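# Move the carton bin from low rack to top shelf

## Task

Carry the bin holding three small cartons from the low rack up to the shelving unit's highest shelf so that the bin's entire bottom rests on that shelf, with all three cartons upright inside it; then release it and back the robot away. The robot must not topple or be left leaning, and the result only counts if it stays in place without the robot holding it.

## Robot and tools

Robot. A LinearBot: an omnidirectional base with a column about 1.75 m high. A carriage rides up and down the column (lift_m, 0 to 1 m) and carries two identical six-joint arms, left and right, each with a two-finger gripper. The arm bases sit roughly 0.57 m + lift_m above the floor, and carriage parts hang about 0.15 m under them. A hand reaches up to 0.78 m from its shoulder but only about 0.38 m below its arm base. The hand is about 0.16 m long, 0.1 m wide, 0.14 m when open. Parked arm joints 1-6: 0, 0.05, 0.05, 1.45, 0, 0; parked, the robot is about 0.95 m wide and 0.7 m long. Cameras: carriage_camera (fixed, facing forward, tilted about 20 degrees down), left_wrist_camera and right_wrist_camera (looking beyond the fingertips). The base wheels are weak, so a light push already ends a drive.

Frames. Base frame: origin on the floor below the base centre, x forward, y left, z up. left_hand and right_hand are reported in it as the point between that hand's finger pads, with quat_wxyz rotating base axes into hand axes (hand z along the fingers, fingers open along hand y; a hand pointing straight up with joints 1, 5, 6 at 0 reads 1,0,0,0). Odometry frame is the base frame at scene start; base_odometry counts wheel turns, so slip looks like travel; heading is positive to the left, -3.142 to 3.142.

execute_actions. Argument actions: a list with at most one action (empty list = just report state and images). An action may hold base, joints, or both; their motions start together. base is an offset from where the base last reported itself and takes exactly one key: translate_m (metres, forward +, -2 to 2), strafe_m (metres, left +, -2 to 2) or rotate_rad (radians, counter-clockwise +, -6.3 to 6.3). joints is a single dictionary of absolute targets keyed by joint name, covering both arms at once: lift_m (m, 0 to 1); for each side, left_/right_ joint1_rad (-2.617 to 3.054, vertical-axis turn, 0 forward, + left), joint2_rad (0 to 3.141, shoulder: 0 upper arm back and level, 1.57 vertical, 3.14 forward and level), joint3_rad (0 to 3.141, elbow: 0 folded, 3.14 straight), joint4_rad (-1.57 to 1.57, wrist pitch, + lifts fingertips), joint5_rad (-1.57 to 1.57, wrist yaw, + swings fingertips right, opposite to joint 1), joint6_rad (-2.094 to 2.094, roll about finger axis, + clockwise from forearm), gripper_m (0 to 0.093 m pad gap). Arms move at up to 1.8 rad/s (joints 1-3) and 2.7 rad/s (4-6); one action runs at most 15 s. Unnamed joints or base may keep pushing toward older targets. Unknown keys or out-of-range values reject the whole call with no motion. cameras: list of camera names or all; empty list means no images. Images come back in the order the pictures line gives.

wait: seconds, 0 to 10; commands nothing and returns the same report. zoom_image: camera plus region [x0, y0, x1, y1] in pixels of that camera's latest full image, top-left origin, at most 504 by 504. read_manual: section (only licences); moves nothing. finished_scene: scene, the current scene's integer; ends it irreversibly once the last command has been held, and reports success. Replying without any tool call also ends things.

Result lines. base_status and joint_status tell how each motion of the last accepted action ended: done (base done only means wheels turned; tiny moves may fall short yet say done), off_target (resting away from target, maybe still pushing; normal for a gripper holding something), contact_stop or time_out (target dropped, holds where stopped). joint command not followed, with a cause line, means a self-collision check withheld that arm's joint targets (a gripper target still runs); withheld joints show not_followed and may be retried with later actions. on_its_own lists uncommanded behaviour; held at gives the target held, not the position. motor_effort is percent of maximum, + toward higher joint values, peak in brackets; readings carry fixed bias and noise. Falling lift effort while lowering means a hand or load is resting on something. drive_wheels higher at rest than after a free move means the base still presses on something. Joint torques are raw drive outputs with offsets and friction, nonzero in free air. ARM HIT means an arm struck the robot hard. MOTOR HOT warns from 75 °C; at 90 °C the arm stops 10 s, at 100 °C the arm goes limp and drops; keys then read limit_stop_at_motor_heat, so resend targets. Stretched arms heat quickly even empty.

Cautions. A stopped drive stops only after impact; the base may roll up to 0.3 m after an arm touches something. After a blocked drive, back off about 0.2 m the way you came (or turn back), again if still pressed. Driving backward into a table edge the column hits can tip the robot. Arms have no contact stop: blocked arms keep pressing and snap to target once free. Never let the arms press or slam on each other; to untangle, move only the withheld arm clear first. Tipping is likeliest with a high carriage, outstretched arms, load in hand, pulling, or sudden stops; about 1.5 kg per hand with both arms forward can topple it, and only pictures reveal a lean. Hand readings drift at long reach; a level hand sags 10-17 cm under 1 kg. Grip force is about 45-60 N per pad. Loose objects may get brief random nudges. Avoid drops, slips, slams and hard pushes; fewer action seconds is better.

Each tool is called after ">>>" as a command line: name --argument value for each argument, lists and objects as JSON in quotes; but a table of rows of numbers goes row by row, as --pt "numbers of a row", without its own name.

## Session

>>> execute_actions --actions '[]' --cameras '["carriage_camera"]'

Scene clock: 0.00 s.
Joint torques (N m, as the arm reports them, + toward a larger angle): no reading
base_odometry: x=+0.000 y=+0.000 heading=+0.000 (m, m, rad; odometry frame)
base_status: not commanded
joint_positions: lift_m=+0.301 left_joint1_rad=-0.016 left_joint2_rad=+0.049 left_joint3_rad=+0.041 left_joint4_rad=+1.501 left_joint5_rad=+0.014 left_joint6_rad=+0.003 left_gripper_m=+0.094 right_joint1_rad=+0.001 right_joint2_rad=+0.073 right_joint3_rad=+0.030 right_joint4_rad=+1.404 right_joint5_rad=-0.032 right_joint6_rad=-0.001 right_gripper_m=+0.094
joint_status: not commanded
motor_effort: lift_m=+32 drive_wheels=-3 (%)
left_hand: x=+0.2920 y=+0.3329 z=+1.2926 quat_wxyz=(+0.999, +0.007, +0.039, -0.006) (m; base frame)
right_hand: x=+0.3263 y=-0.3301 z=+1.2857 quat_wxyz=(+0.994, -0.016, +0.105, +0.002) (m; base frame)
pictures: carriage_camera
Images, in order (width x height): carriage_camera 672x504.

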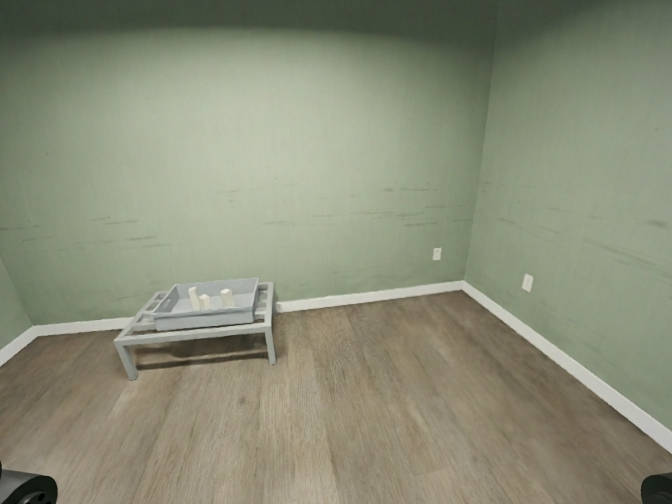

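>>> zoom_image --camera "carriage_camera" --region '[100, 265, 300, 390]'

Region (100, 265, 300, 390) of carriage_camera's 672x504 image, scaled by 2.520, with more detail than that image has; it fills the top 315 rows of this view, and the rest is white.

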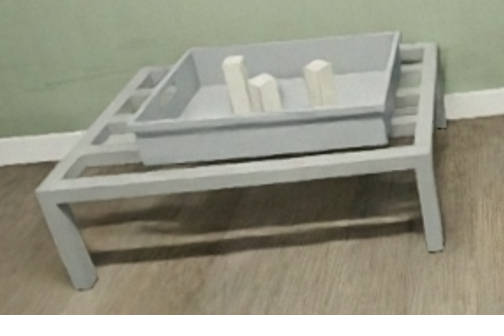

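>>> execute_actions --actions '[{"base": {"rotate_rad": 0.14}}]' --cameras '[]'

>>> execute_actions --actions '[{"base": {"strafe_m": 0.56}}]' --cameras '["carriage_camera"]'

Scene clock: 63.97 s.
Joint torques (N m, as the arm reports them, + toward a larger angle): left_arm=[-0.4   5.22  6.06 -0.14 -0.03 -0.08] | right_arm=[-0.15  4.26  7.7   0.05  0.02  0.  ]
base_odometry: x=+0.000 y=+0.000 heading=+0.138 (m, m, rad; odometry frame)
base_status: done
joint_positions: lift_m=+0.301 left_joint1_rad=-0.016 left_joint2_rad=+0.049 left_joint3_rad=+0.041 left_joint4_rad=+1.501 left_joint5_rad=+0.014 left_joint6_rad=+0.003 left_gripper_m=+0.094 right_joint1_rad=+0.001 right_joint2_rad=+0.073 right_joint3_rad=+0.030 right_joint4_rad=+1.404 right_joint5_rad=-0.032 right_joint6_rad=-0.001 right_gripper_m=+0.094
joint_status: not commanded
motor_effort: lift_m=+32(32) drive_wheels=+25(28) (%)
left_hand: x=+0.2920 y=+0.3329 z=+1.2926 quat_wxyz=(+0.999, +0.007, +0.039, -0.006) (m; base frame)
right_hand: x=+0.3263 y=-0.3301 z=+1.2857 quat_wxyz=(+0.994, -0.016, +0.105, +0.002) (m; base frame)
pictures: none
No camera images: the call's "cameras" was empty. Leave "cameras" out to get every camera's image.

Scene clock: 67.37 s.
Joint torques (N m, as the arm reports them, + toward a larger angle): left_arm=[-0.45  5.28  6.15 -0.14 -0.04 -0.09] | right_arm=[-0.12  4.43  7.57  0.04  0.02  0.  ]
base_odometry: x=-0.078 y=+0.555 heading=+0.139 (m, m, rad; odometry frame)
base_status: done
joint_positions: lift_m=+0.301 left_joint1_rad=-0.016 left_joint2_rad=+0.049 left_joint3_rad=+0.041 left_joint4_rad=+1.500 left_joint5_rad=+0.014 left_joint6_rad=+0.003 left_gripper_m=+0.094 right_joint1_rad=+0.001 right_joint2_rad=+0.073 right_joint3_rad=+0.030 right_joint4_rad=+1.404 right_joint5_rad=-0.032 right_joint6_rad=-0.001 right_gripper_m=+0.094
joint_status: not commanded
motor_effort: lift_m=+32(32) drive_wheels=-17(57) (%)
left_hand: x=+0.2922 y=+0.3329 z=+1.2926 quat_wxyz=(+0.999, +0.007, +0.040, -0.006) (m; base frame)
right_hand: x=+0.3262 y=-0.3301 z=+1.2857 quat_wxyz=(+0.994, -0.016, +0.104, +0.002) (m; base frame)
pictures: carriage_camera
Images, in order (width x height): carriage_camera 672x504.

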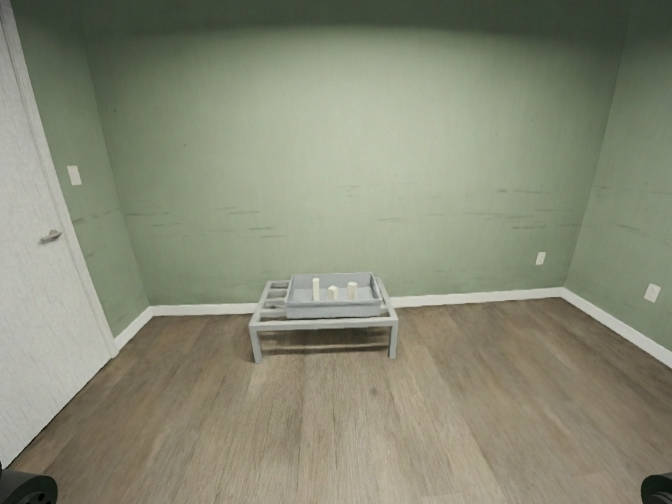

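>>> zoom_image --camera "carriage_camera" --region '[240, 260, 410, 370]'

Region (240, 260, 410, 370) of carriage_camera's 672x504 image, scaled by 2.965, with more detail than that image has; it fills the top 326 rows of this view, and the rest is white.

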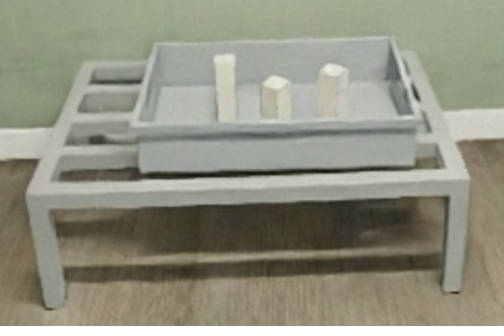

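>>> execute_actions --actions '[{"base": {"translate_m": 0.9}, "joints": {"lift_m": 0.12, "left_joint1_rad": -0.12, "left_joint2_rad": 2.572, "left_joint3_rad": 1.322, "left_joint4_rad": -0.308, "left_joint5_rad": 0, "left_joint6_rad": -0.12, "left_gripper_m": 0.075, "right_joint1_rad": 0.12, "right_joint2_rad": 2.578, "right_joint3_rad": 1.316, "right_joint4_rad": -0.308, "right_joint5_rad": 0, "right_joint6_rad": 0.12, "right_gripper_m": 0.075}}]'

Scene clock: 84.83 s.
Joint torques (N m, as the arm reports them, + toward a larger angle): left_arm=[ -0.98 -14.77   4.42   0.52  -0.05  -0.14] | right_arm=[  0.49 -13.32   5.02   0.45   0.03   0.04]
base_odometry: x=+0.813 y=+0.681 heading=+0.140 (m, m, rad; odometry frame)
base_status: done
joint_positions: lift_m=+0.120 left_joint1_rad=-0.113 left_joint2_rad=+2.580 left_joint3_rad=+1.314 left_joint4_rad=-0.309 left_joint5_rad=+0.004 left_joint6_rad=-0.116 left_gripper_m=+0.075 right_joint1_rad=+0.114 right_joint2_rad=+2.574 right_joint3_rad=+1.315 right_joint4_rad=-0.307 right_joint5_rad=-0.003 right_joint6_rad=+0.115 right_gripper_m=+0.075
joint_status: all done
motor_effort: lift_m=+32(33) drive_wheels=-13(48) (%)
left_hand: x=+0.6418 y=+0.2928 z=+0.4743 quat_wxyz=(-0.002, -0.001, +1.000, -0.002) (m; base frame)
right_hand: x=+0.6448 y=-0.2924 z=+0.4767 quat_wxyz=(+0.002, +0.001, +1.000, +0.002) (m; base frame)
pictures: carriage_camera, left_wrist_camera, right_wrist_camera
Images, in order (width x height): carriage_camera 672x504, left_wrist_camera 672x504, right_wrist_camera 672x504.

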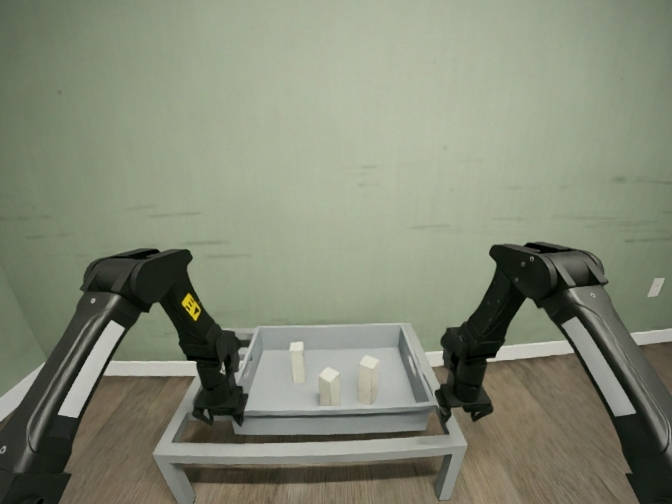

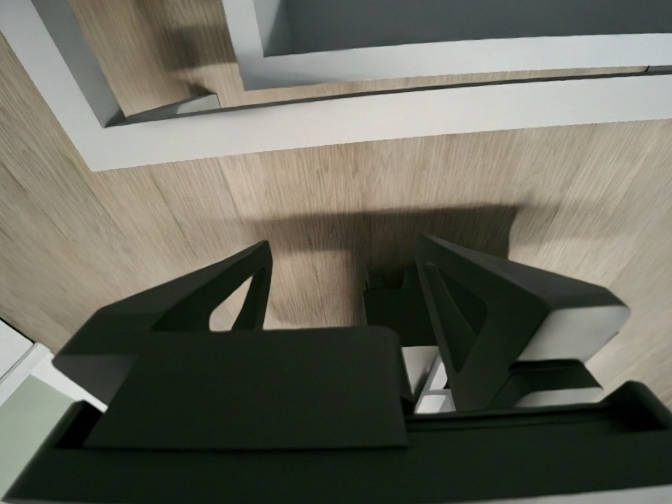

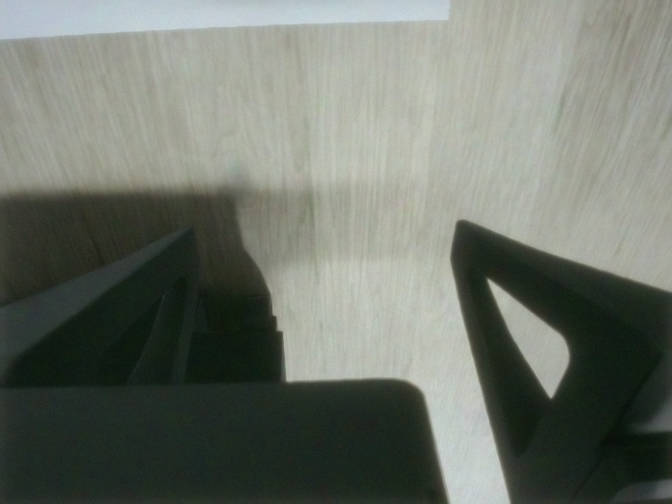

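>>> zoom_image --camera "carriage_camera" --region '[180, 310, 500, 470]'

Region (180, 310, 500, 470) of carriage_camera's 672x504 image, scaled by 1.575, with more detail than that image has.

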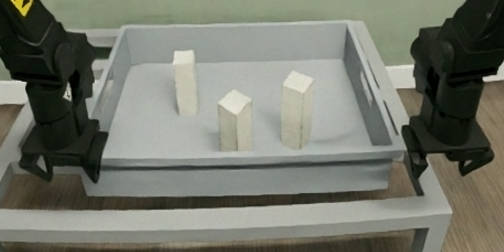

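>>> execute_actions --actions '[{"base": {"strafe_m": 0.045}}]' --cameras '[]'

>>> execute_actions --actions '[{"base": {"translate_m": 0.27}, "joints": {"lift_m": 0.095}}]'

Scene clock: 102.47 s.
Joint torques (N m, as the arm reports them, + toward a larger angle): left_arm=[ -0.66 -14.74   4.37   0.53  -0.05  -0.14] | right_arm=[  0.09 -13.3    4.71   0.45   0.05   0.04]
base_odometry: x=+0.807 y=+0.726 heading=+0.140 (m, m, rad; odometry frame)
base_status: done
joint_positions: lift_m=+0.120 left_joint1_rad=-0.117 left_joint2_rad=+2.580 left_joint3_rad=+1.314 left_joint4_rad=-0.309 left_joint5_rad=+0.004 left_joint6_rad=-0.116 left_gripper_m=+0.075 right_joint1_rad=+0.116 right_joint2_rad=+2.574 right_joint3_rad=+1.315 right_joint4_rad=-0.307 right_joint5_rad=-0.002 right_joint6_rad=+0.115 right_gripper_m=+0.075
joint_status: not commanded
motor_effort: lift_m=+33(33) drive_wheels=-5(45) (%)
left_hand: x=+0.6417 y=+0.2915 z=+0.4743 quat_wxyz=(-0.002, +0.000, +1.000, -0.002) (m; base frame)
right_hand: x=+0.6448 y=-0.2916 z=+0.4767 quat_wxyz=(+0.003, -0.001, +1.000, +0.001) (m; base frame)
pictures: none
No camera images: the call's "cameras" was empty. Leave "cameras" out to get every camera's image.

Scene clock: 104.93 s.
Joint torques (N m, as the arm reports them, + toward a larger angle): left_arm=[ -0.64 -15.08   4.35   0.55  -0.05  -0.14] | right_arm=[  0.33 -13.34   4.64   0.52   0.05   0.04]
base_odometry: x=+1.075 y=+0.764 heading=+0.141 (m, m, rad; odometry frame)
base_status: done
joint_positions: lift_m=+0.095 left_joint1_rad=-0.117 left_joint2_rad=+2.583 left_joint3_rad=+1.314 left_joint4_rad=-0.310 left_joint5_rad=+0.004 left_joint6_rad=-0.116 left_gripper_m=+0.075 right_joint1_rad=+0.116 right_joint2_rad=+2.576 right_joint3_rad=+1.315 right_joint4_rad=-0.309 right_joint5_rad=-0.002 right_joint6_rad=+0.115 right_gripper_m=+0.075
joint_status: all done
motor_effort: lift_m=+32(35) drive_wheels=-15(42) (%)
left_hand: x=+0.6401 y=+0.2917 z=+0.4480 quat_wxyz=(-0.005, +0.000, +1.000, -0.002) (m; base frame)
right_hand: x=+0.6435 y=-0.2917 z=+0.4507 quat_wxyz=(+0.000, -0.001, +1.000, +0.001) (m; base frame)
pictures: carriage_camera, left_wrist_camera, right_wrist_camera
Images, in order (width x height): carriage_camera 672x504, left_wrist_camera 672x504, right_wrist_camera 672x504.

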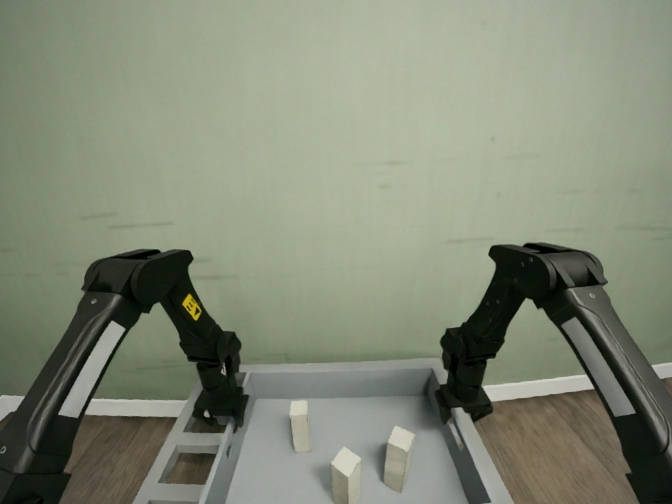

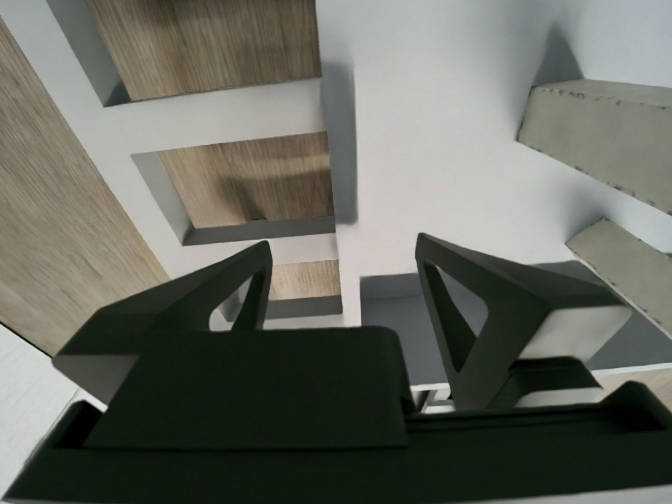

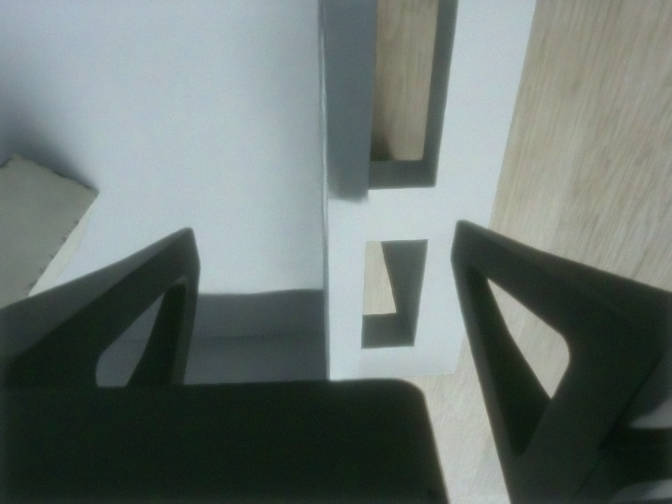

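>>> execute_actions --actions '[{"joints": {"lift_m": 0.035, "left_joint6_rad": -0.16, "right_joint1_rad": 0.092, "right_joint6_rad": 0.052}}]'

Scene clock: 118.00 s.
Joint torques (N m, as the arm reports them, + toward a larger angle): left_arm=[ -0.64 -15.01   4.32   0.55  -0.04  -0.13] | right_arm=[ -0.44 -13.36   4.95   0.44   0.05  -0.03]
base_odometry: x=+1.074 y=+0.764 heading=+0.141 (m, m, rad; odometry frame)
base_status: not commanded
joint_positions: lift_m=+0.035 left_joint1_rad=-0.117 left_joint2_rad=+2.582 left_joint3_rad=+1.314 left_joint4_rad=-0.310 left_joint5_rad=+0.004 left_joint6_rad=-0.155 left_gripper_m=+0.075 right_joint1_rad=+0.096 right_joint2_rad=+2.576 right_joint3_rad=+1.315 right_joint4_rad=-0.308 right_joint5_rad=-0.002 right_joint6_rad=+0.056 right_gripper_m=+0.075
joint_status: all done
motor_effort: lift_m=+32(35) drive_wheels=-11(14) (%)
left_hand: x=+0.6406 y=+0.2916 z=+0.3884 quat_wxyz=(-0.004, -0.019, +1.000, -0.002) (m; base frame)
right_hand: x=+0.6446 y=-0.2991 z=+0.3907 quat_wxyz=(+0.001, -0.020, +1.000, +0.001) (m; base frame)
pictures: carriage_camera, left_wrist_camera, right_wrist_camera
Images, in order (width x height): carriage_camera 672x504, left_wrist_camera 672x504, right_wrist_camera 672x504.

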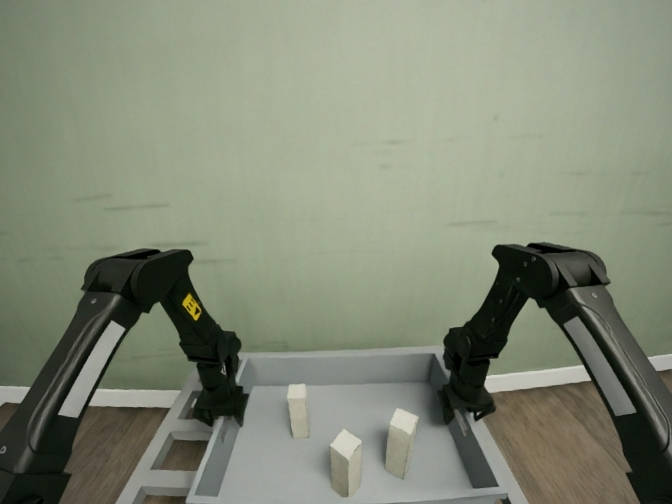

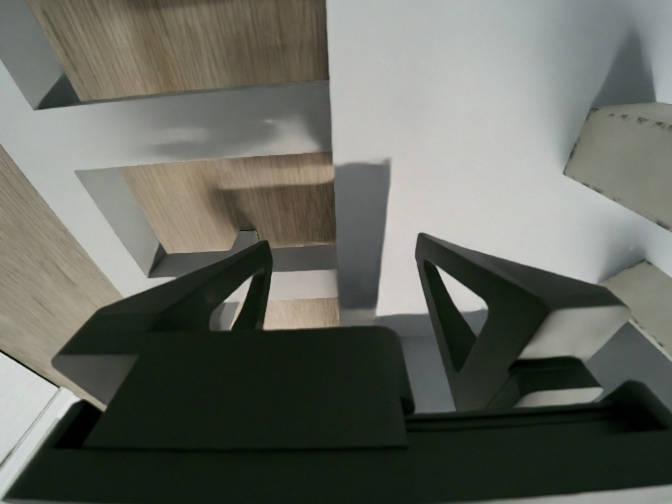

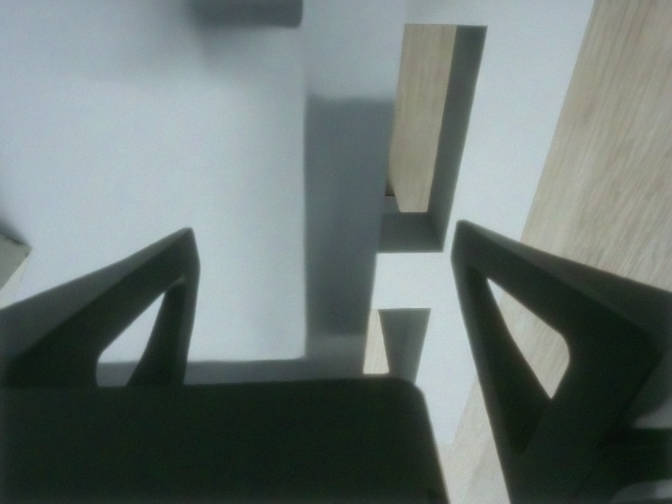

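>>> execute_actions --actions '[{"joints": {"lift_m": 0.012, "left_joint1_rad": -0.132}}]' --cameras '["left_wrist_camera", "right_wrist_camera"]'

Scene clock: 126.67 s.
Joint torques (N m, as the arm reports them, + toward a larger angle): left_arm=[ -0.9  -14.43   4.38   0.53  -0.05  -0.14] | right_arm=[ -0.27 -13.36   4.85   0.45   0.06  -0.05]
base_odometry: x=+1.074 y=+0.764 heading=+0.141 (m, m, rad; odometry frame)
base_status: not commanded
joint_positions: lift_m=+0.012 left_joint1_rad=-0.125 left_joint2_rad=+2.576 left_joint3_rad=+1.314 left_joint4_rad=-0.309 left_joint5_rad=+0.004 left_joint6_rad=-0.155 left_gripper_m=+0.075 right_joint1_rad=+0.096 right_joint2_rad=+2.578 right_joint3_rad=+1.315 right_joint4_rad=-0.307 right_joint5_rad=-0.002 right_joint6_rad=+0.056 right_gripper_m=+0.075
joint_status: all done
motor_effort: lift_m=+33(35) drive_wheels=-9(11) (%)
left_hand: x=+0.6425 y=+0.2884 z=+0.3675 quat_wxyz=(+0.000, -0.015, +1.000, -0.002) (m; base frame)
right_hand: x=+0.6444 y=-0.2991 z=+0.3672 quat_wxyz=(+0.001, -0.020, +1.000, +0.001) (m; base frame)
pictures: left_wrist_camera, right_wrist_camera
Images, in order (width x height): left_wrist_camera 672x504, right_wrist_camera 672x504.

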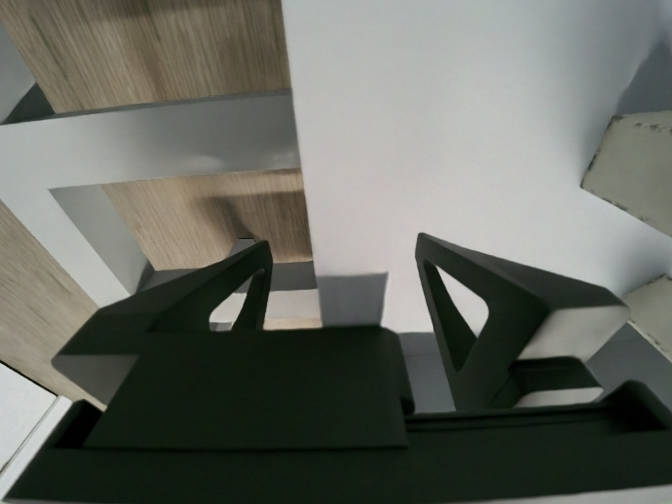

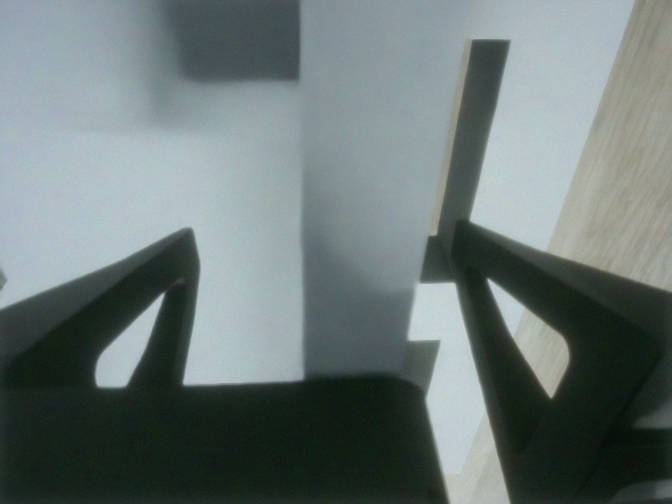

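Both hands are seated on the rims at the same height as in scene 1, so I'll close the grippers and lift.

>>> execute_actions --actions '[{"joints": {"left_gripper_m": 0.0, "right_gripper_m": 0.0}}]' --cameras '[]'

>>> execute_actions --actions '[{"joints": {"lift_m": 0.08}}]'

Scene clock: 131.97 s.
Joint torques (N m, as the arm reports them, + toward a larger angle): left_arm=[ -1.5  -14.55   4.41   0.51  -0.31  -0.25] | right_arm=[  0.61 -13.61   4.68   0.46   0.45  -0.17]
base_odometry: x=+1.074 y=+0.764 heading=+0.141 (m, m, rad; odometry frame)
base_status: not commanded
joint_positions: lift_m=+0.012 left_joint1_rad=-0.118 left_joint2_rad=+2.576 left_joint3_rad=+1.314 left_joint4_rad=-0.307 left_joint5_rad=+0.034 left_joint6_rad=-0.145 left_gripper_m=+0.007 right_joint1_rad=+0.082 right_joint2_rad=+2.578 right_joint3_rad=+1.315 right_joint4_rad=-0.306 right_joint5_rad=-0.048 right_joint6_rad=+0.073 right_gripper_m=+0.007
joint_status: left_gripper_m off_target (ended at +0.007, target +0.000); right_gripper_m off_target (ended at +0.007, target +0.000)
motor_effort: lift_m=+32(33) drive_wheels=-7(10) (%)
left_hand: x=+0.6427 y=+0.2857 z=+0.3676 quat_wxyz=(-0.001, -0.014, +1.000, -0.017) (m; base frame)
right_hand: x=+0.6444 y=-0.2966 z=+0.3674 quat_wxyz=(-0.001, -0.005, +1.000, +0.024) (m; base frame)
pictures: none
No camera images: the call's "cameras" was empty. Leave "cameras" out to get every camera's image.

Scene clock: 132.77 s.
Joint torques (N m, as the arm reports them, + toward a larger angle): left_arm=[ -1.32 -16.94   4.19   0.32  -0.36  -0.21] | right_arm=[  0.57 -15.35   4.67   0.36   0.47  -0.22]
base_odometry: x=+1.074 y=+0.764 heading=+0.141 (m, m, rad; odometry frame)
base_status: not commanded
joint_positions: lift_m=+0.080 left_joint1_rad=-0.120 left_joint2_rad=+2.604 left_joint3_rad=+1.314 left_joint4_rad=-0.292 left_joint5_rad=+0.038 left_joint6_rad=-0.148 left_gripper_m=+0.007 right_joint1_rad=+0.082 right_joint2_rad=+2.599 right_joint3_rad=+1.315 right_joint4_rad=-0.299 right_joint5_rad=-0.046 right_joint6_rad=+0.072 right_gripper_m=+0.007
joint_status: all done
motor_effort: lift_m=+35(42) drive_wheels=+10(11) (%)
left_hand: x=+0.6369 y=+0.2847 z=+0.4255 quat_wxyz=(-0.008, -0.014, +1.000, -0.018) (m; base frame)
right_hand: x=+0.6392 y=-0.2974 z=+0.4277 quat_wxyz=(-0.008, -0.005, +1.000, +0.022) (m; base frame)
pictures: carriage_camera, left_wrist_camera, right_wrist_camera
Images, in order (width x height): carriage_camera 672x504, left_wrist_camera 672x504, right_wrist_camera 672x504.

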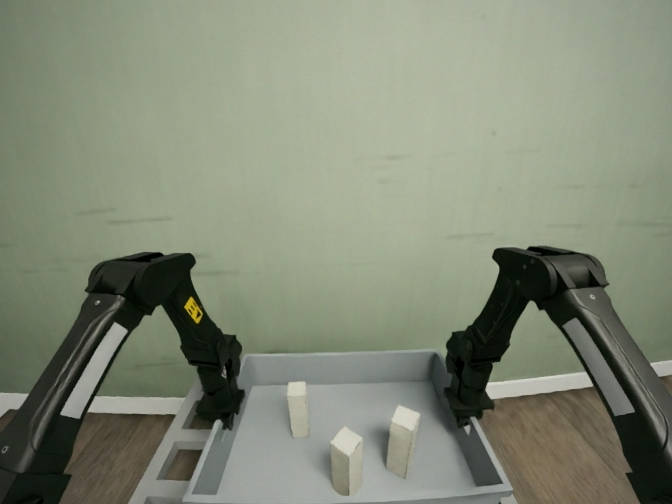

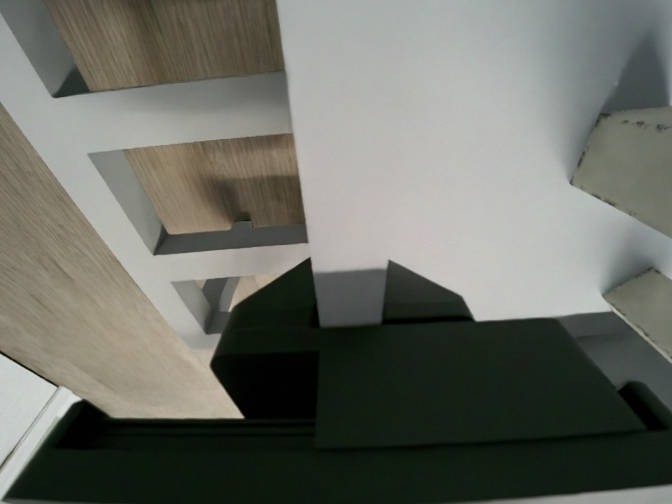

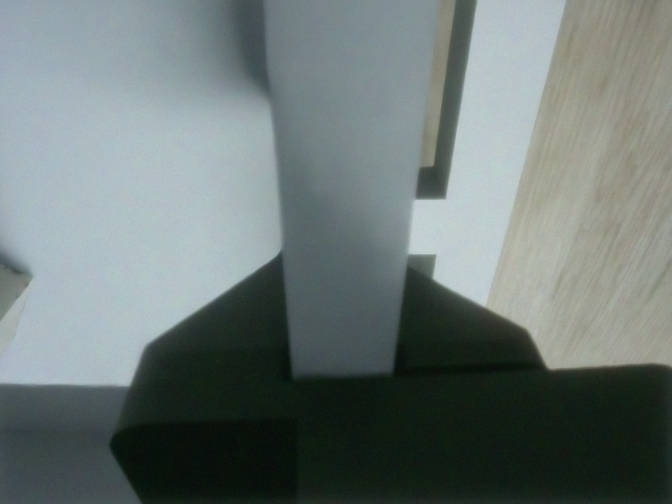

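>>> execute_actions --actions '[{"base": {"translate_m": -1.0}}]' --cameras '[]'

>>> execute_actions --actions '[{"base": {"rotate_rad": -3.12}, "joints": {"lift_m": 0.45}}]' --cameras '["carriage_camera"]'

Scene clock: 143.33 s.
Joint torques (N m, as the arm reports them, + toward a larger angle): left_arm=[ -1.23 -16.98   4.27   0.34  -0.36  -0.19] | right_arm=[  0.9  -15.29   4.59   0.34   0.44  -0.16]
base_odometry: x=+0.084 y=+0.623 heading=+0.142 (m, m, rad; odometry frame)
base_status: done
joint_positions: lift_m=+0.080 left_joint1_rad=-0.122 left_joint2_rad=+2.604 left_joint3_rad=+1.314 left_joint4_rad=-0.292 left_joint5_rad=+0.039 left_joint6_rad=-0.150 left_gripper_m=+0.007 right_joint1_rad=+0.080 right_joint2_rad=+2.599 right_joint3_rad=+1.315 right_joint4_rad=-0.299 right_joint5_rad=-0.046 right_joint6_rad=+0.070 right_gripper_m=+0.007
joint_status: not commanded
motor_effort: lift_m=+35(35) drive_wheels=-8(77) (%)
left_hand: x=+0.6368 y=+0.2841 z=+0.4255 quat_wxyz=(-0.009, -0.014, +1.000, -0.018) (m; base frame)
right_hand: x=+0.6393 y=-0.2982 z=+0.4277 quat_wxyz=(-0.008, -0.005, +1.000, +0.022) (m; base frame)
pictures: none
No camera images: the call's "cameras" was empty. Leave "cameras" out to get every camera's image.

Scene clock: 147.70 s.
Joint torques (N m, as the arm reports them, + toward a larger angle): left_arm=[ -0.97 -16.34   4.3    0.28  -0.36  -0.16] | right_arm=[  1.05 -15.07   4.67   0.29   0.44  -0.1 ]
base_odometry: x=+0.085 y=+0.623 heading=-2.977 (m, m, rad; odometry frame)
base_status: done
joint_positions: lift_m=+0.450 left_joint1_rad=-0.125 left_joint2_rad=+2.597 left_joint3_rad=+1.314 left_joint4_rad=-0.283 left_joint5_rad=+0.036 left_joint6_rad=-0.153 left_gripper_m=+0.007 right_joint1_rad=+0.076 right_joint2_rad=+2.595 right_joint3_rad=+1.315 right_joint4_rad=-0.288 right_joint5_rad=-0.046 right_joint6_rad=+0.065 right_gripper_m=+0.007
joint_status: all done
motor_effort: lift_m=+35(42) drive_wheels=+21(79) (%)
left_hand: x=+0.6414 y=+0.2828 z=+0.7981 quat_wxyz=(+0.000, -0.014, +1.000, -0.018) (m; base frame)
right_hand: x=+0.6438 y=-0.2994 z=+0.7993 quat_wxyz=(+0.000, -0.005, +1.000, +0.023) (m; base frame)
pictures: carriage_camera
Images, in order (width x height): carriage_camera 672x504.

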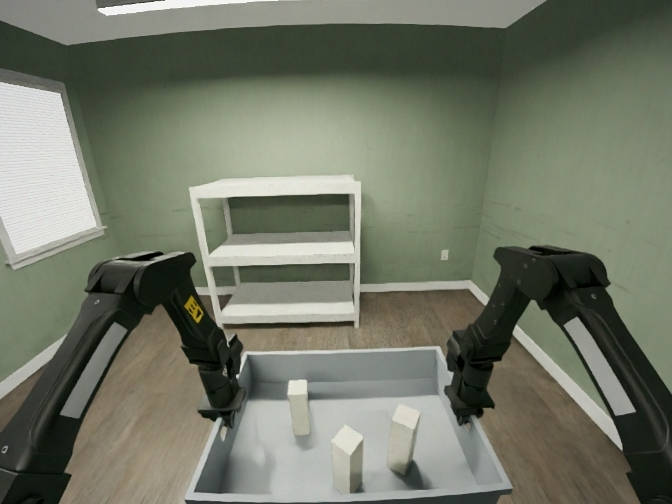

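>>> zoom_image --camera "carriage_camera" --region '[170, 160, 400, 345]'

Region (170, 160, 400, 345) of carriage_camera's 672x504 image, scaled by 2.191, with more detail than that image has; it fills the top 405 rows of this view, and the rest is white.

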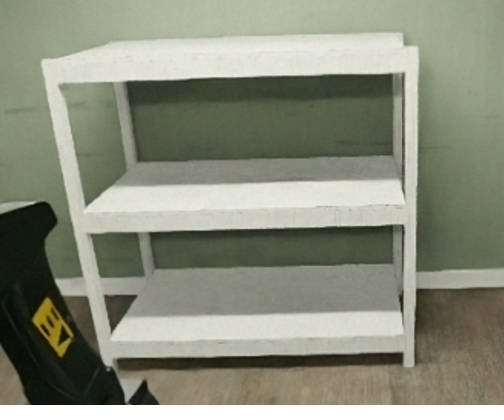

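>>> execute_actions --actions '[{"base": {"strafe_m": 0.42}, "joints": {"lift_m": 0.7}}]' --cameras '["carriage_camera"]'

>>> execute_actions --actions '[{"base": {"translate_m": 1.05}, "joints": {"lift_m": 1.0}}]' --cameras '["carriage_camera"]'

Scene clock: 167.03 s.
Joint torques (N m, as the arm reports them, + toward a larger angle): left_arm=[ -1.18 -17.03   4.18   0.31  -0.38  -0.19] | right_arm=[  0.91 -15.32   4.63   0.32   0.42  -0.16]
base_odometry: x=+0.153 y=+0.208 heading=-2.978 (m, m, rad; odometry frame)
base_status: done
joint_positions: lift_m=+0.700 left_joint1_rad=-0.124 left_joint2_rad=+2.605 left_joint3_rad=+1.314 left_joint4_rad=-0.291 left_joint5_rad=+0.039 left_joint6_rad=-0.152 left_gripper_m=+0.007 right_joint1_rad=+0.078 right_joint2_rad=+2.599 right_joint3_rad=+1.315 right_joint4_rad=-0.299 right_joint5_rad=-0.045 right_joint6_rad=+0.067 right_gripper_m=+0.007
joint_status: all done
motor_effort: lift_m=+35(42) drive_wheels=-15(49) (%)
left_hand: x=+0.6368 y=+0.2833 z=+1.0453 quat_wxyz=(-0.008, -0.014, +1.000, -0.019) (m; base frame)
right_hand: x=+0.6395 y=-0.2990 z=+1.0477 quat_wxyz=(-0.007, -0.005, +1.000, +0.022) (m; base frame)
pictures: carriage_camera
Images, in order (width x height): carriage_camera 672x504.

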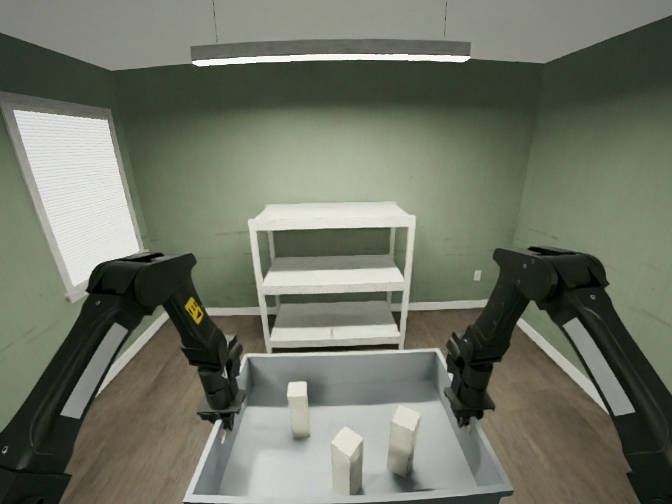

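Scene clock: 171.57 s.
Joint torques (N m, as the arm reports them, + toward a larger angle): left_arm=[ -1.07 -17.11   4.24   0.32  -0.37  -0.17] | right_arm=[  0.91 -15.45   4.54   0.34   0.47  -0.14]
base_odometry: x=-0.883 y=+0.036 heading=-2.977 (m, m, rad; odometry frame)
base_status: done
joint_positions: lift_m=+1.000 left_joint1_rad=-0.124 left_joint2_rad=+2.606 left_joint3_rad=+1.314 left_joint4_rad=-0.291 left_joint5_rad=+0.039 left_joint6_rad=-0.152 left_gripper_m=+0.007 right_joint1_rad=+0.079 right_joint2_rad=+2.600 right_joint3_rad=+1.315 right_joint4_rad=-0.299 right_joint5_rad=-0.046 right_joint6_rad=+0.067 right_gripper_m=+0.007
joint_status: all done
motor_effort: lift_m=+35(41) drive_wheels=-14(51) (%)
left_hand: x=+0.6365 y=+0.2833 z=+1.3449 quat_wxyz=(-0.009, -0.014, +1.000, -0.019) (m; base frame)
right_hand: x=+0.6391 y=-0.2988 z=+1.3473 quat_wxyz=(-0.008, -0.005, +1.000, +0.022) (m; base frame)
pictures: carriage_camera
Images, in order (width x height): carriage_camera 672x504.

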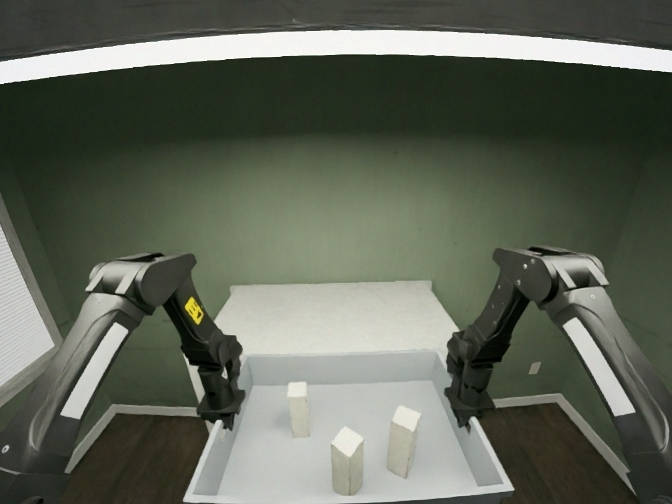

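>>> execute_actions --actions '[{"base": {"translate_m": 0.58}}]'

Scene clock: 191.87 s.
Joint torques (N m, as the arm reports them, + toward a larger angle): left_arm=[ -1.07 -17.18   4.19   0.29  -0.38  -0.18] | right_arm=[  1.13 -15.56   4.48   0.34   0.39  -0.18]
base_odometry: x=-1.455 y=-0.060 heading=-2.976 (m, m, rad; odometry frame)
base_status: done
joint_positions: lift_m=+1.000 left_joint1_rad=-0.124 left_joint2_rad=+2.606 left_joint3_rad=+1.314 left_joint4_rad=-0.288 left_joint5_rad=+0.039 left_joint6_rad=-0.152 left_gripper_m=+0.007 right_joint1_rad=+0.079 right_joint2_rad=+2.600 right_joint3_rad=+1.315 right_joint4_rad=-0.296 right_joint5_rad=-0.045 right_joint6_rad=+0.067 right_gripper_m=+0.007
joint_status: not commanded
motor_effort: lift_m=+35(35) drive_wheels=-12(49) (%)
left_hand: x=+0.6372 y=+0.2833 z=+1.3449 quat_wxyz=(-0.007, -0.014, +1.000, -0.019) (m; base frame)
right_hand: x=+0.6399 y=-0.2988 z=+1.3473 quat_wxyz=(-0.006, -0.005, +1.000, +0.022) (m; base frame)
pictures: carriage_camera, left_wrist_camera, right_wrist_camera
Images, in order (width x height): carriage_camera 672x504, left_wrist_camera 672x504, right_wrist_camera 672x504.

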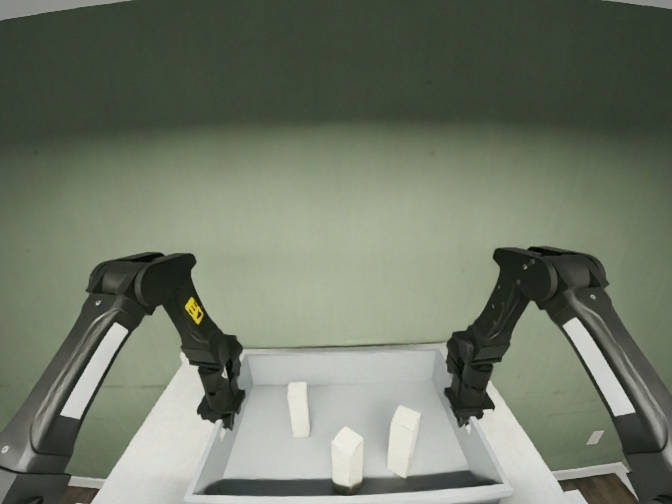

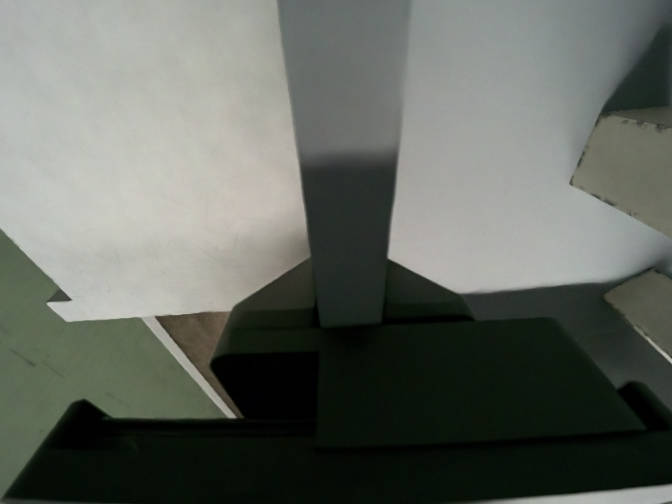

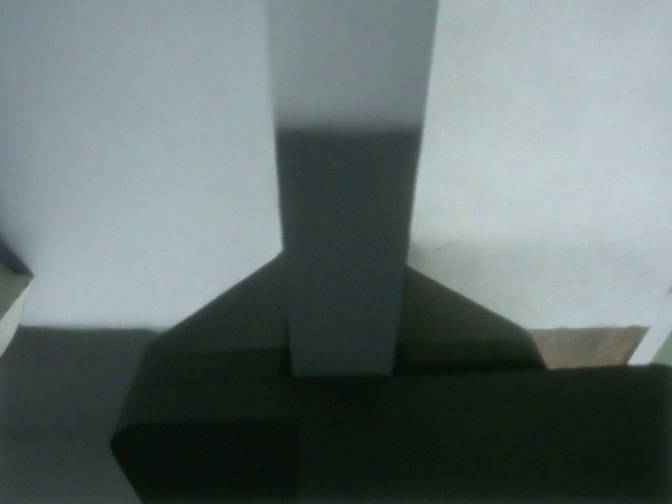

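>>> execute_actions --actions '[{"base": {"translate_m": 0.13}, "joints": {"lift_m": 0.962}}]' --cameras '["carriage_camera", "left_wrist_camera"]'

Scene clock: 200.13 s.
Joint torques (N m, as the arm reports them, + toward a larger angle): left_arm=[ -1.09 -18.18   4.13   0.24  -0.38  -0.18] | right_arm=[  1.06 -16.45   4.41   0.29   0.43  -0.15]
base_odometry: x=-1.583 y=-0.082 heading=-2.975 (m, m, rad; odometry frame)
base_status: done
joint_positions: lift_m=+0.962 left_joint1_rad=-0.124 left_joint2_rad=+2.619 left_joint3_rad=+1.314 left_joint4_rad=-0.285 left_joint5_rad=+0.041 left_joint6_rad=-0.152 left_gripper_m=+0.007 right_joint1_rad=+0.079 right_joint2_rad=+2.612 right_joint3_rad=+1.315 right_joint4_rad=-0.294 right_joint5_rad=-0.046 right_joint6_rad=+0.068 right_gripper_m=+0.007
joint_status: all done
motor_effort: lift_m=+36(38) drive_wheels=-9(56) (%)
left_hand: x=+0.6337 y=+0.2835 z=+1.3026 quat_wxyz=(-0.012, -0.014, +1.000, -0.019) (m; base frame)
right_hand: x=+0.6363 y=-0.2988 z=+1.3051 quat_wxyz=(-0.012, -0.005, +1.000, +0.022) (m; base frame)
pictures: carriage_camera, left_wrist_camera
Images, in order (width x height): carriage_camera 672x504, left_wrist_camera 672x504.

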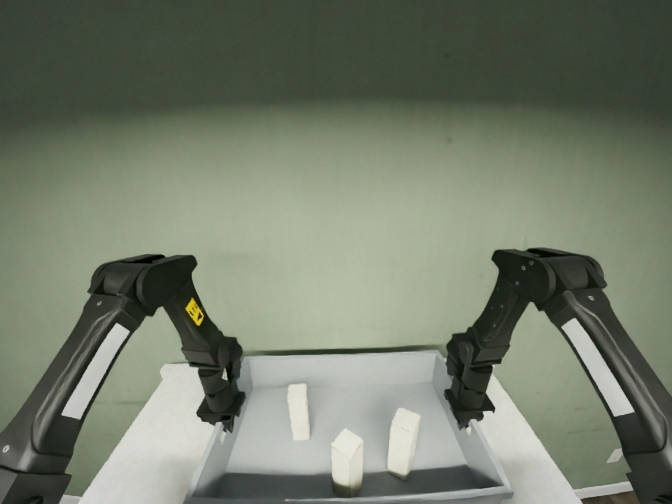

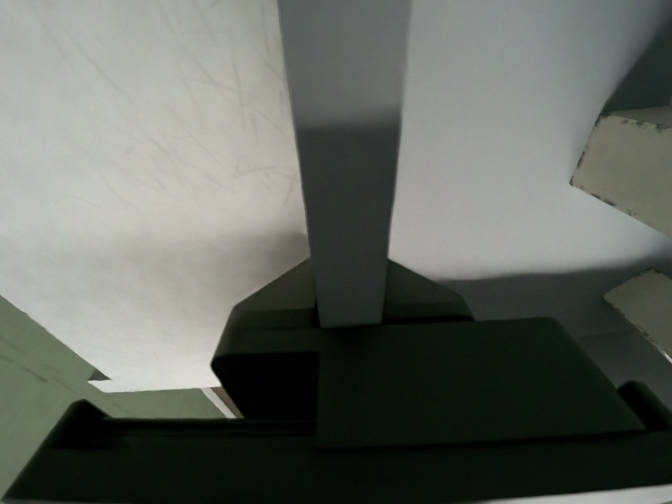

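>>> execute_actions --actions '[{"base": {"translate_m": 0.015}, "joints": {"lift_m": 0.948}}]' --cameras '[]'

>>> execute_actions --actions '[{"joints": {"lift_m": 0.937}}]' --cameras '[]'

Scene clock: 205.83 s.
Joint torques (N m, as the arm reports them, + toward a larger angle): left_arm=[ -1.04 -18.09   4.15   0.24  -0.38  -0.16] | right_arm=[  1.05 -16.69   4.76   0.21   0.43  -0.17]
base_odometry: x=-1.598 y=-0.085 heading=-2.974 (m, m, rad; odometry frame)
base_status: done
joint_positions: lift_m=+0.948 left_joint1_rad=-0.124 left_joint2_rad=+2.617 left_joint3_rad=+1.314 left_joint4_rad=-0.286 left_joint5_rad=+0.040 left_joint6_rad=-0.152 left_gripper_m=+0.007 right_joint1_rad=+0.079 right_joint2_rad=+2.612 right_joint3_rad=+1.315 right_joint4_rad=-0.294 right_joint5_rad=-0.046 right_joint6_rad=+0.068 right_gripper_m=+0.007
joint_status: all done
motor_effort: lift_m=+36(38) drive_wheels=-9(52) (%)
left_hand: x=+0.6339 y=+0.2835 z=+1.2889 quat_wxyz=(-0.012, -0.014, +1.000, -0.019) (m; base frame)
right_hand: x=+0.6365 y=-0.2988 z=+1.2912 quat_wxyz=(-0.011, -0.005, +1.000, +0.022) (m; base frame)
pictures: none
No camera images: the call's "cameras" was empty. Leave "cameras" out to get every camera's image.

Scene clock: 206.37 s.
Joint torques (N m, as the arm reports them, + toward a larger angle): left_arm=[ -1.07 -17.03   4.28   0.22  -0.33  -0.18] | right_arm=[  0.64 -15.82   4.57   0.16   0.5   -0.14]
base_odometry: x=-1.598 y=-0.085 heading=-2.974 (m, m, rad; odometry frame)
base_status: not commanded
joint_positions: lift_m=+0.937 left_joint1_rad=-0.124 left_joint2_rad=+2.605 left_joint3_rad=+1.314 left_joint4_rad=-0.280 left_joint5_rad=+0.034 left_joint6_rad=-0.152 left_gripper_m=+0.007 right_joint1_rad=+0.079 right_joint2_rad=+2.606 right_joint3_rad=+1.315 right_joint4_rad=-0.279 right_joint5_rad=-0.048 right_joint6_rad=+0.068 right_gripper_m=+0.007
joint_status: all done
motor_effort: lift_m=+34(36) drive_wheels=-8(9) (%)
left_hand: x=+0.6396 y=+0.2839 z=+1.2822 quat_wxyz=(-0.002, -0.014, +1.000, -0.017) (m; base frame)
right_hand: x=+0.6422 y=-0.2982 z=+1.2824 quat_wxyz=(-0.001, -0.005, +1.000, +0.024) (m; base frame)
pictures: none
No camera images: the call's "cameras" was empty. Leave "cameras" out to get every camera's image.

>>> execute_actions --actions '[{"joints": {"lift_m": 0.928}}]' --cameras '[]'

>>> execute_actions --actions '[{"joints": {"left_gripper_m": 0.085, "right_gripper_m": 0.085, "left_joint1_rad": -0.124, "right_joint1_rad": 0.078}}]'

Scene clock: 211.00 s.
Joint torques (N m, as the arm reports them, + toward a larger angle): left_arm=[ -1.07 -15.11   4.45   0.47  -0.32  -0.18] | right_arm=[  0.92 -14.08   4.63   0.45   0.41  -0.16]
base_odometry: x=-1.598 y=-0.085 heading=-2.974 (m, m, rad; odometry frame)
base_status: not commanded
joint_positions: lift_m=+0.928 left_joint1_rad=-0.124 left_joint2_rad=+2.583 left_joint3_rad=+1.314 left_joint4_rad=-0.303 left_joint5_rad=+0.034 left_joint6_rad=-0.152 left_gripper_m=+0.007 right_joint1_rad=+0.079 right_joint2_rad=+2.584 right_joint3_rad=+1.315 right_joint4_rad=-0.302 right_joint5_rad=-0.048 right_joint6_rad=+0.068 right_gripper_m=+0.007
joint_status: all done
motor_effort: lift_m=+31(31) drive_wheels=+8(9) (%)
left_hand: x=+0.6411 y=+0.2837 z=+1.2813 quat_wxyz=(-0.003, -0.014, +1.000, -0.017) (m; base frame)
right_hand: x=+0.6437 y=-0.2981 z=+1.2813 quat_wxyz=(-0.001, -0.005, +1.000, +0.024) (m; base frame)
pictures: none
No camera images: the call's "cameras" was empty. Leave "cameras" out to get every camera's image.

Scene clock: 211.70 s.
Joint torques (N m, as the arm reports them, + toward a larger angle): left_arm=[ -0.5  -15.05   4.42   0.48  -0.08  -0.14] | right_arm=[  0.05 -14.04   4.49   0.39   0.05  -0.09]
base_odometry: x=-1.598 y=-0.085 heading=-2.974 (m, m, rad; odometry frame)
base_status: not commanded
joint_positions: lift_m=+0.928 left_joint1_rad=-0.123 left_joint2_rad=+2.583 left_joint3_rad=+1.314 left_joint4_rad=-0.303 left_joint5_rad=+0.008 left_joint6_rad=-0.155 left_gripper_m=+0.085 right_joint1_rad=+0.077 right_joint2_rad=+2.584 right_joint3_rad=+1.315 right_joint4_rad=-0.302 right_joint5_rad=-0.007 right_joint6_rad=+0.058 right_gripper_m=+0.085
joint_status: all done
motor_effort: lift_m=+31(31) drive_wheels=+7(8) (%)
left_hand: x=+0.6416 y=+0.2883 z=+1.2812 quat_wxyz=(-0.001, -0.016, +1.000, -0.004) (m; base frame)
right_hand: x=+0.6442 y=-0.3057 z=+1.2811 quat_wxyz=(+0.000, -0.009, +1.000, +0.003) (m; base frame)
pictures: carriage_camera, left_wrist_camera, right_wrist_camera
Images, in order (width x height): carriage_camera 672x504, left_wrist_camera 672x504, right_wrist_camera 672x504.

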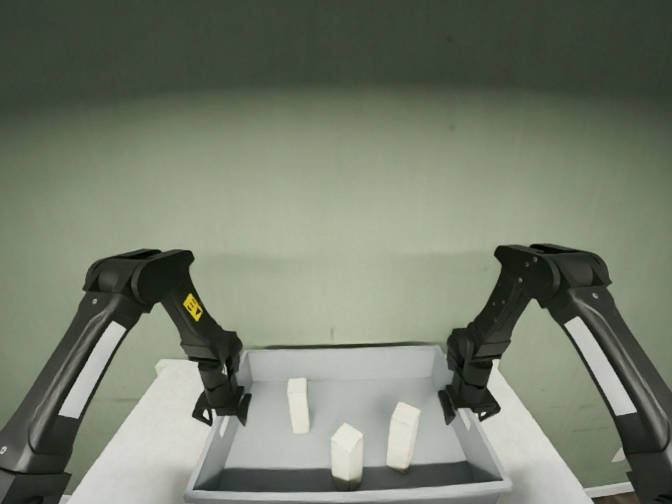

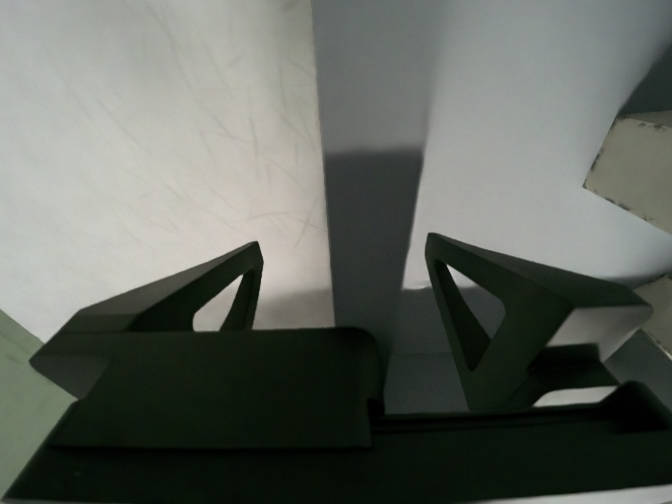

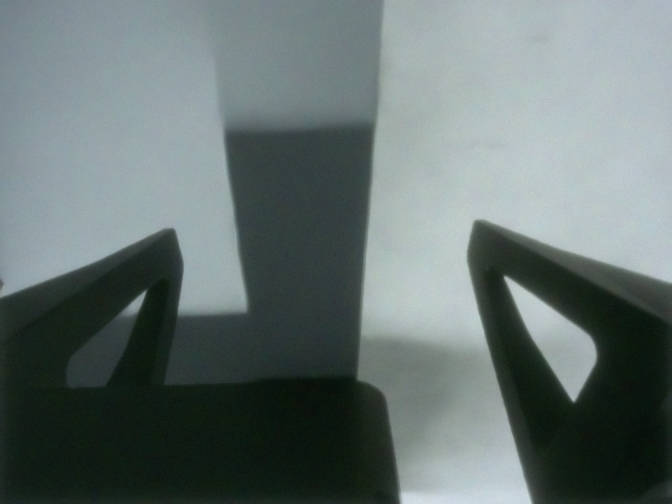

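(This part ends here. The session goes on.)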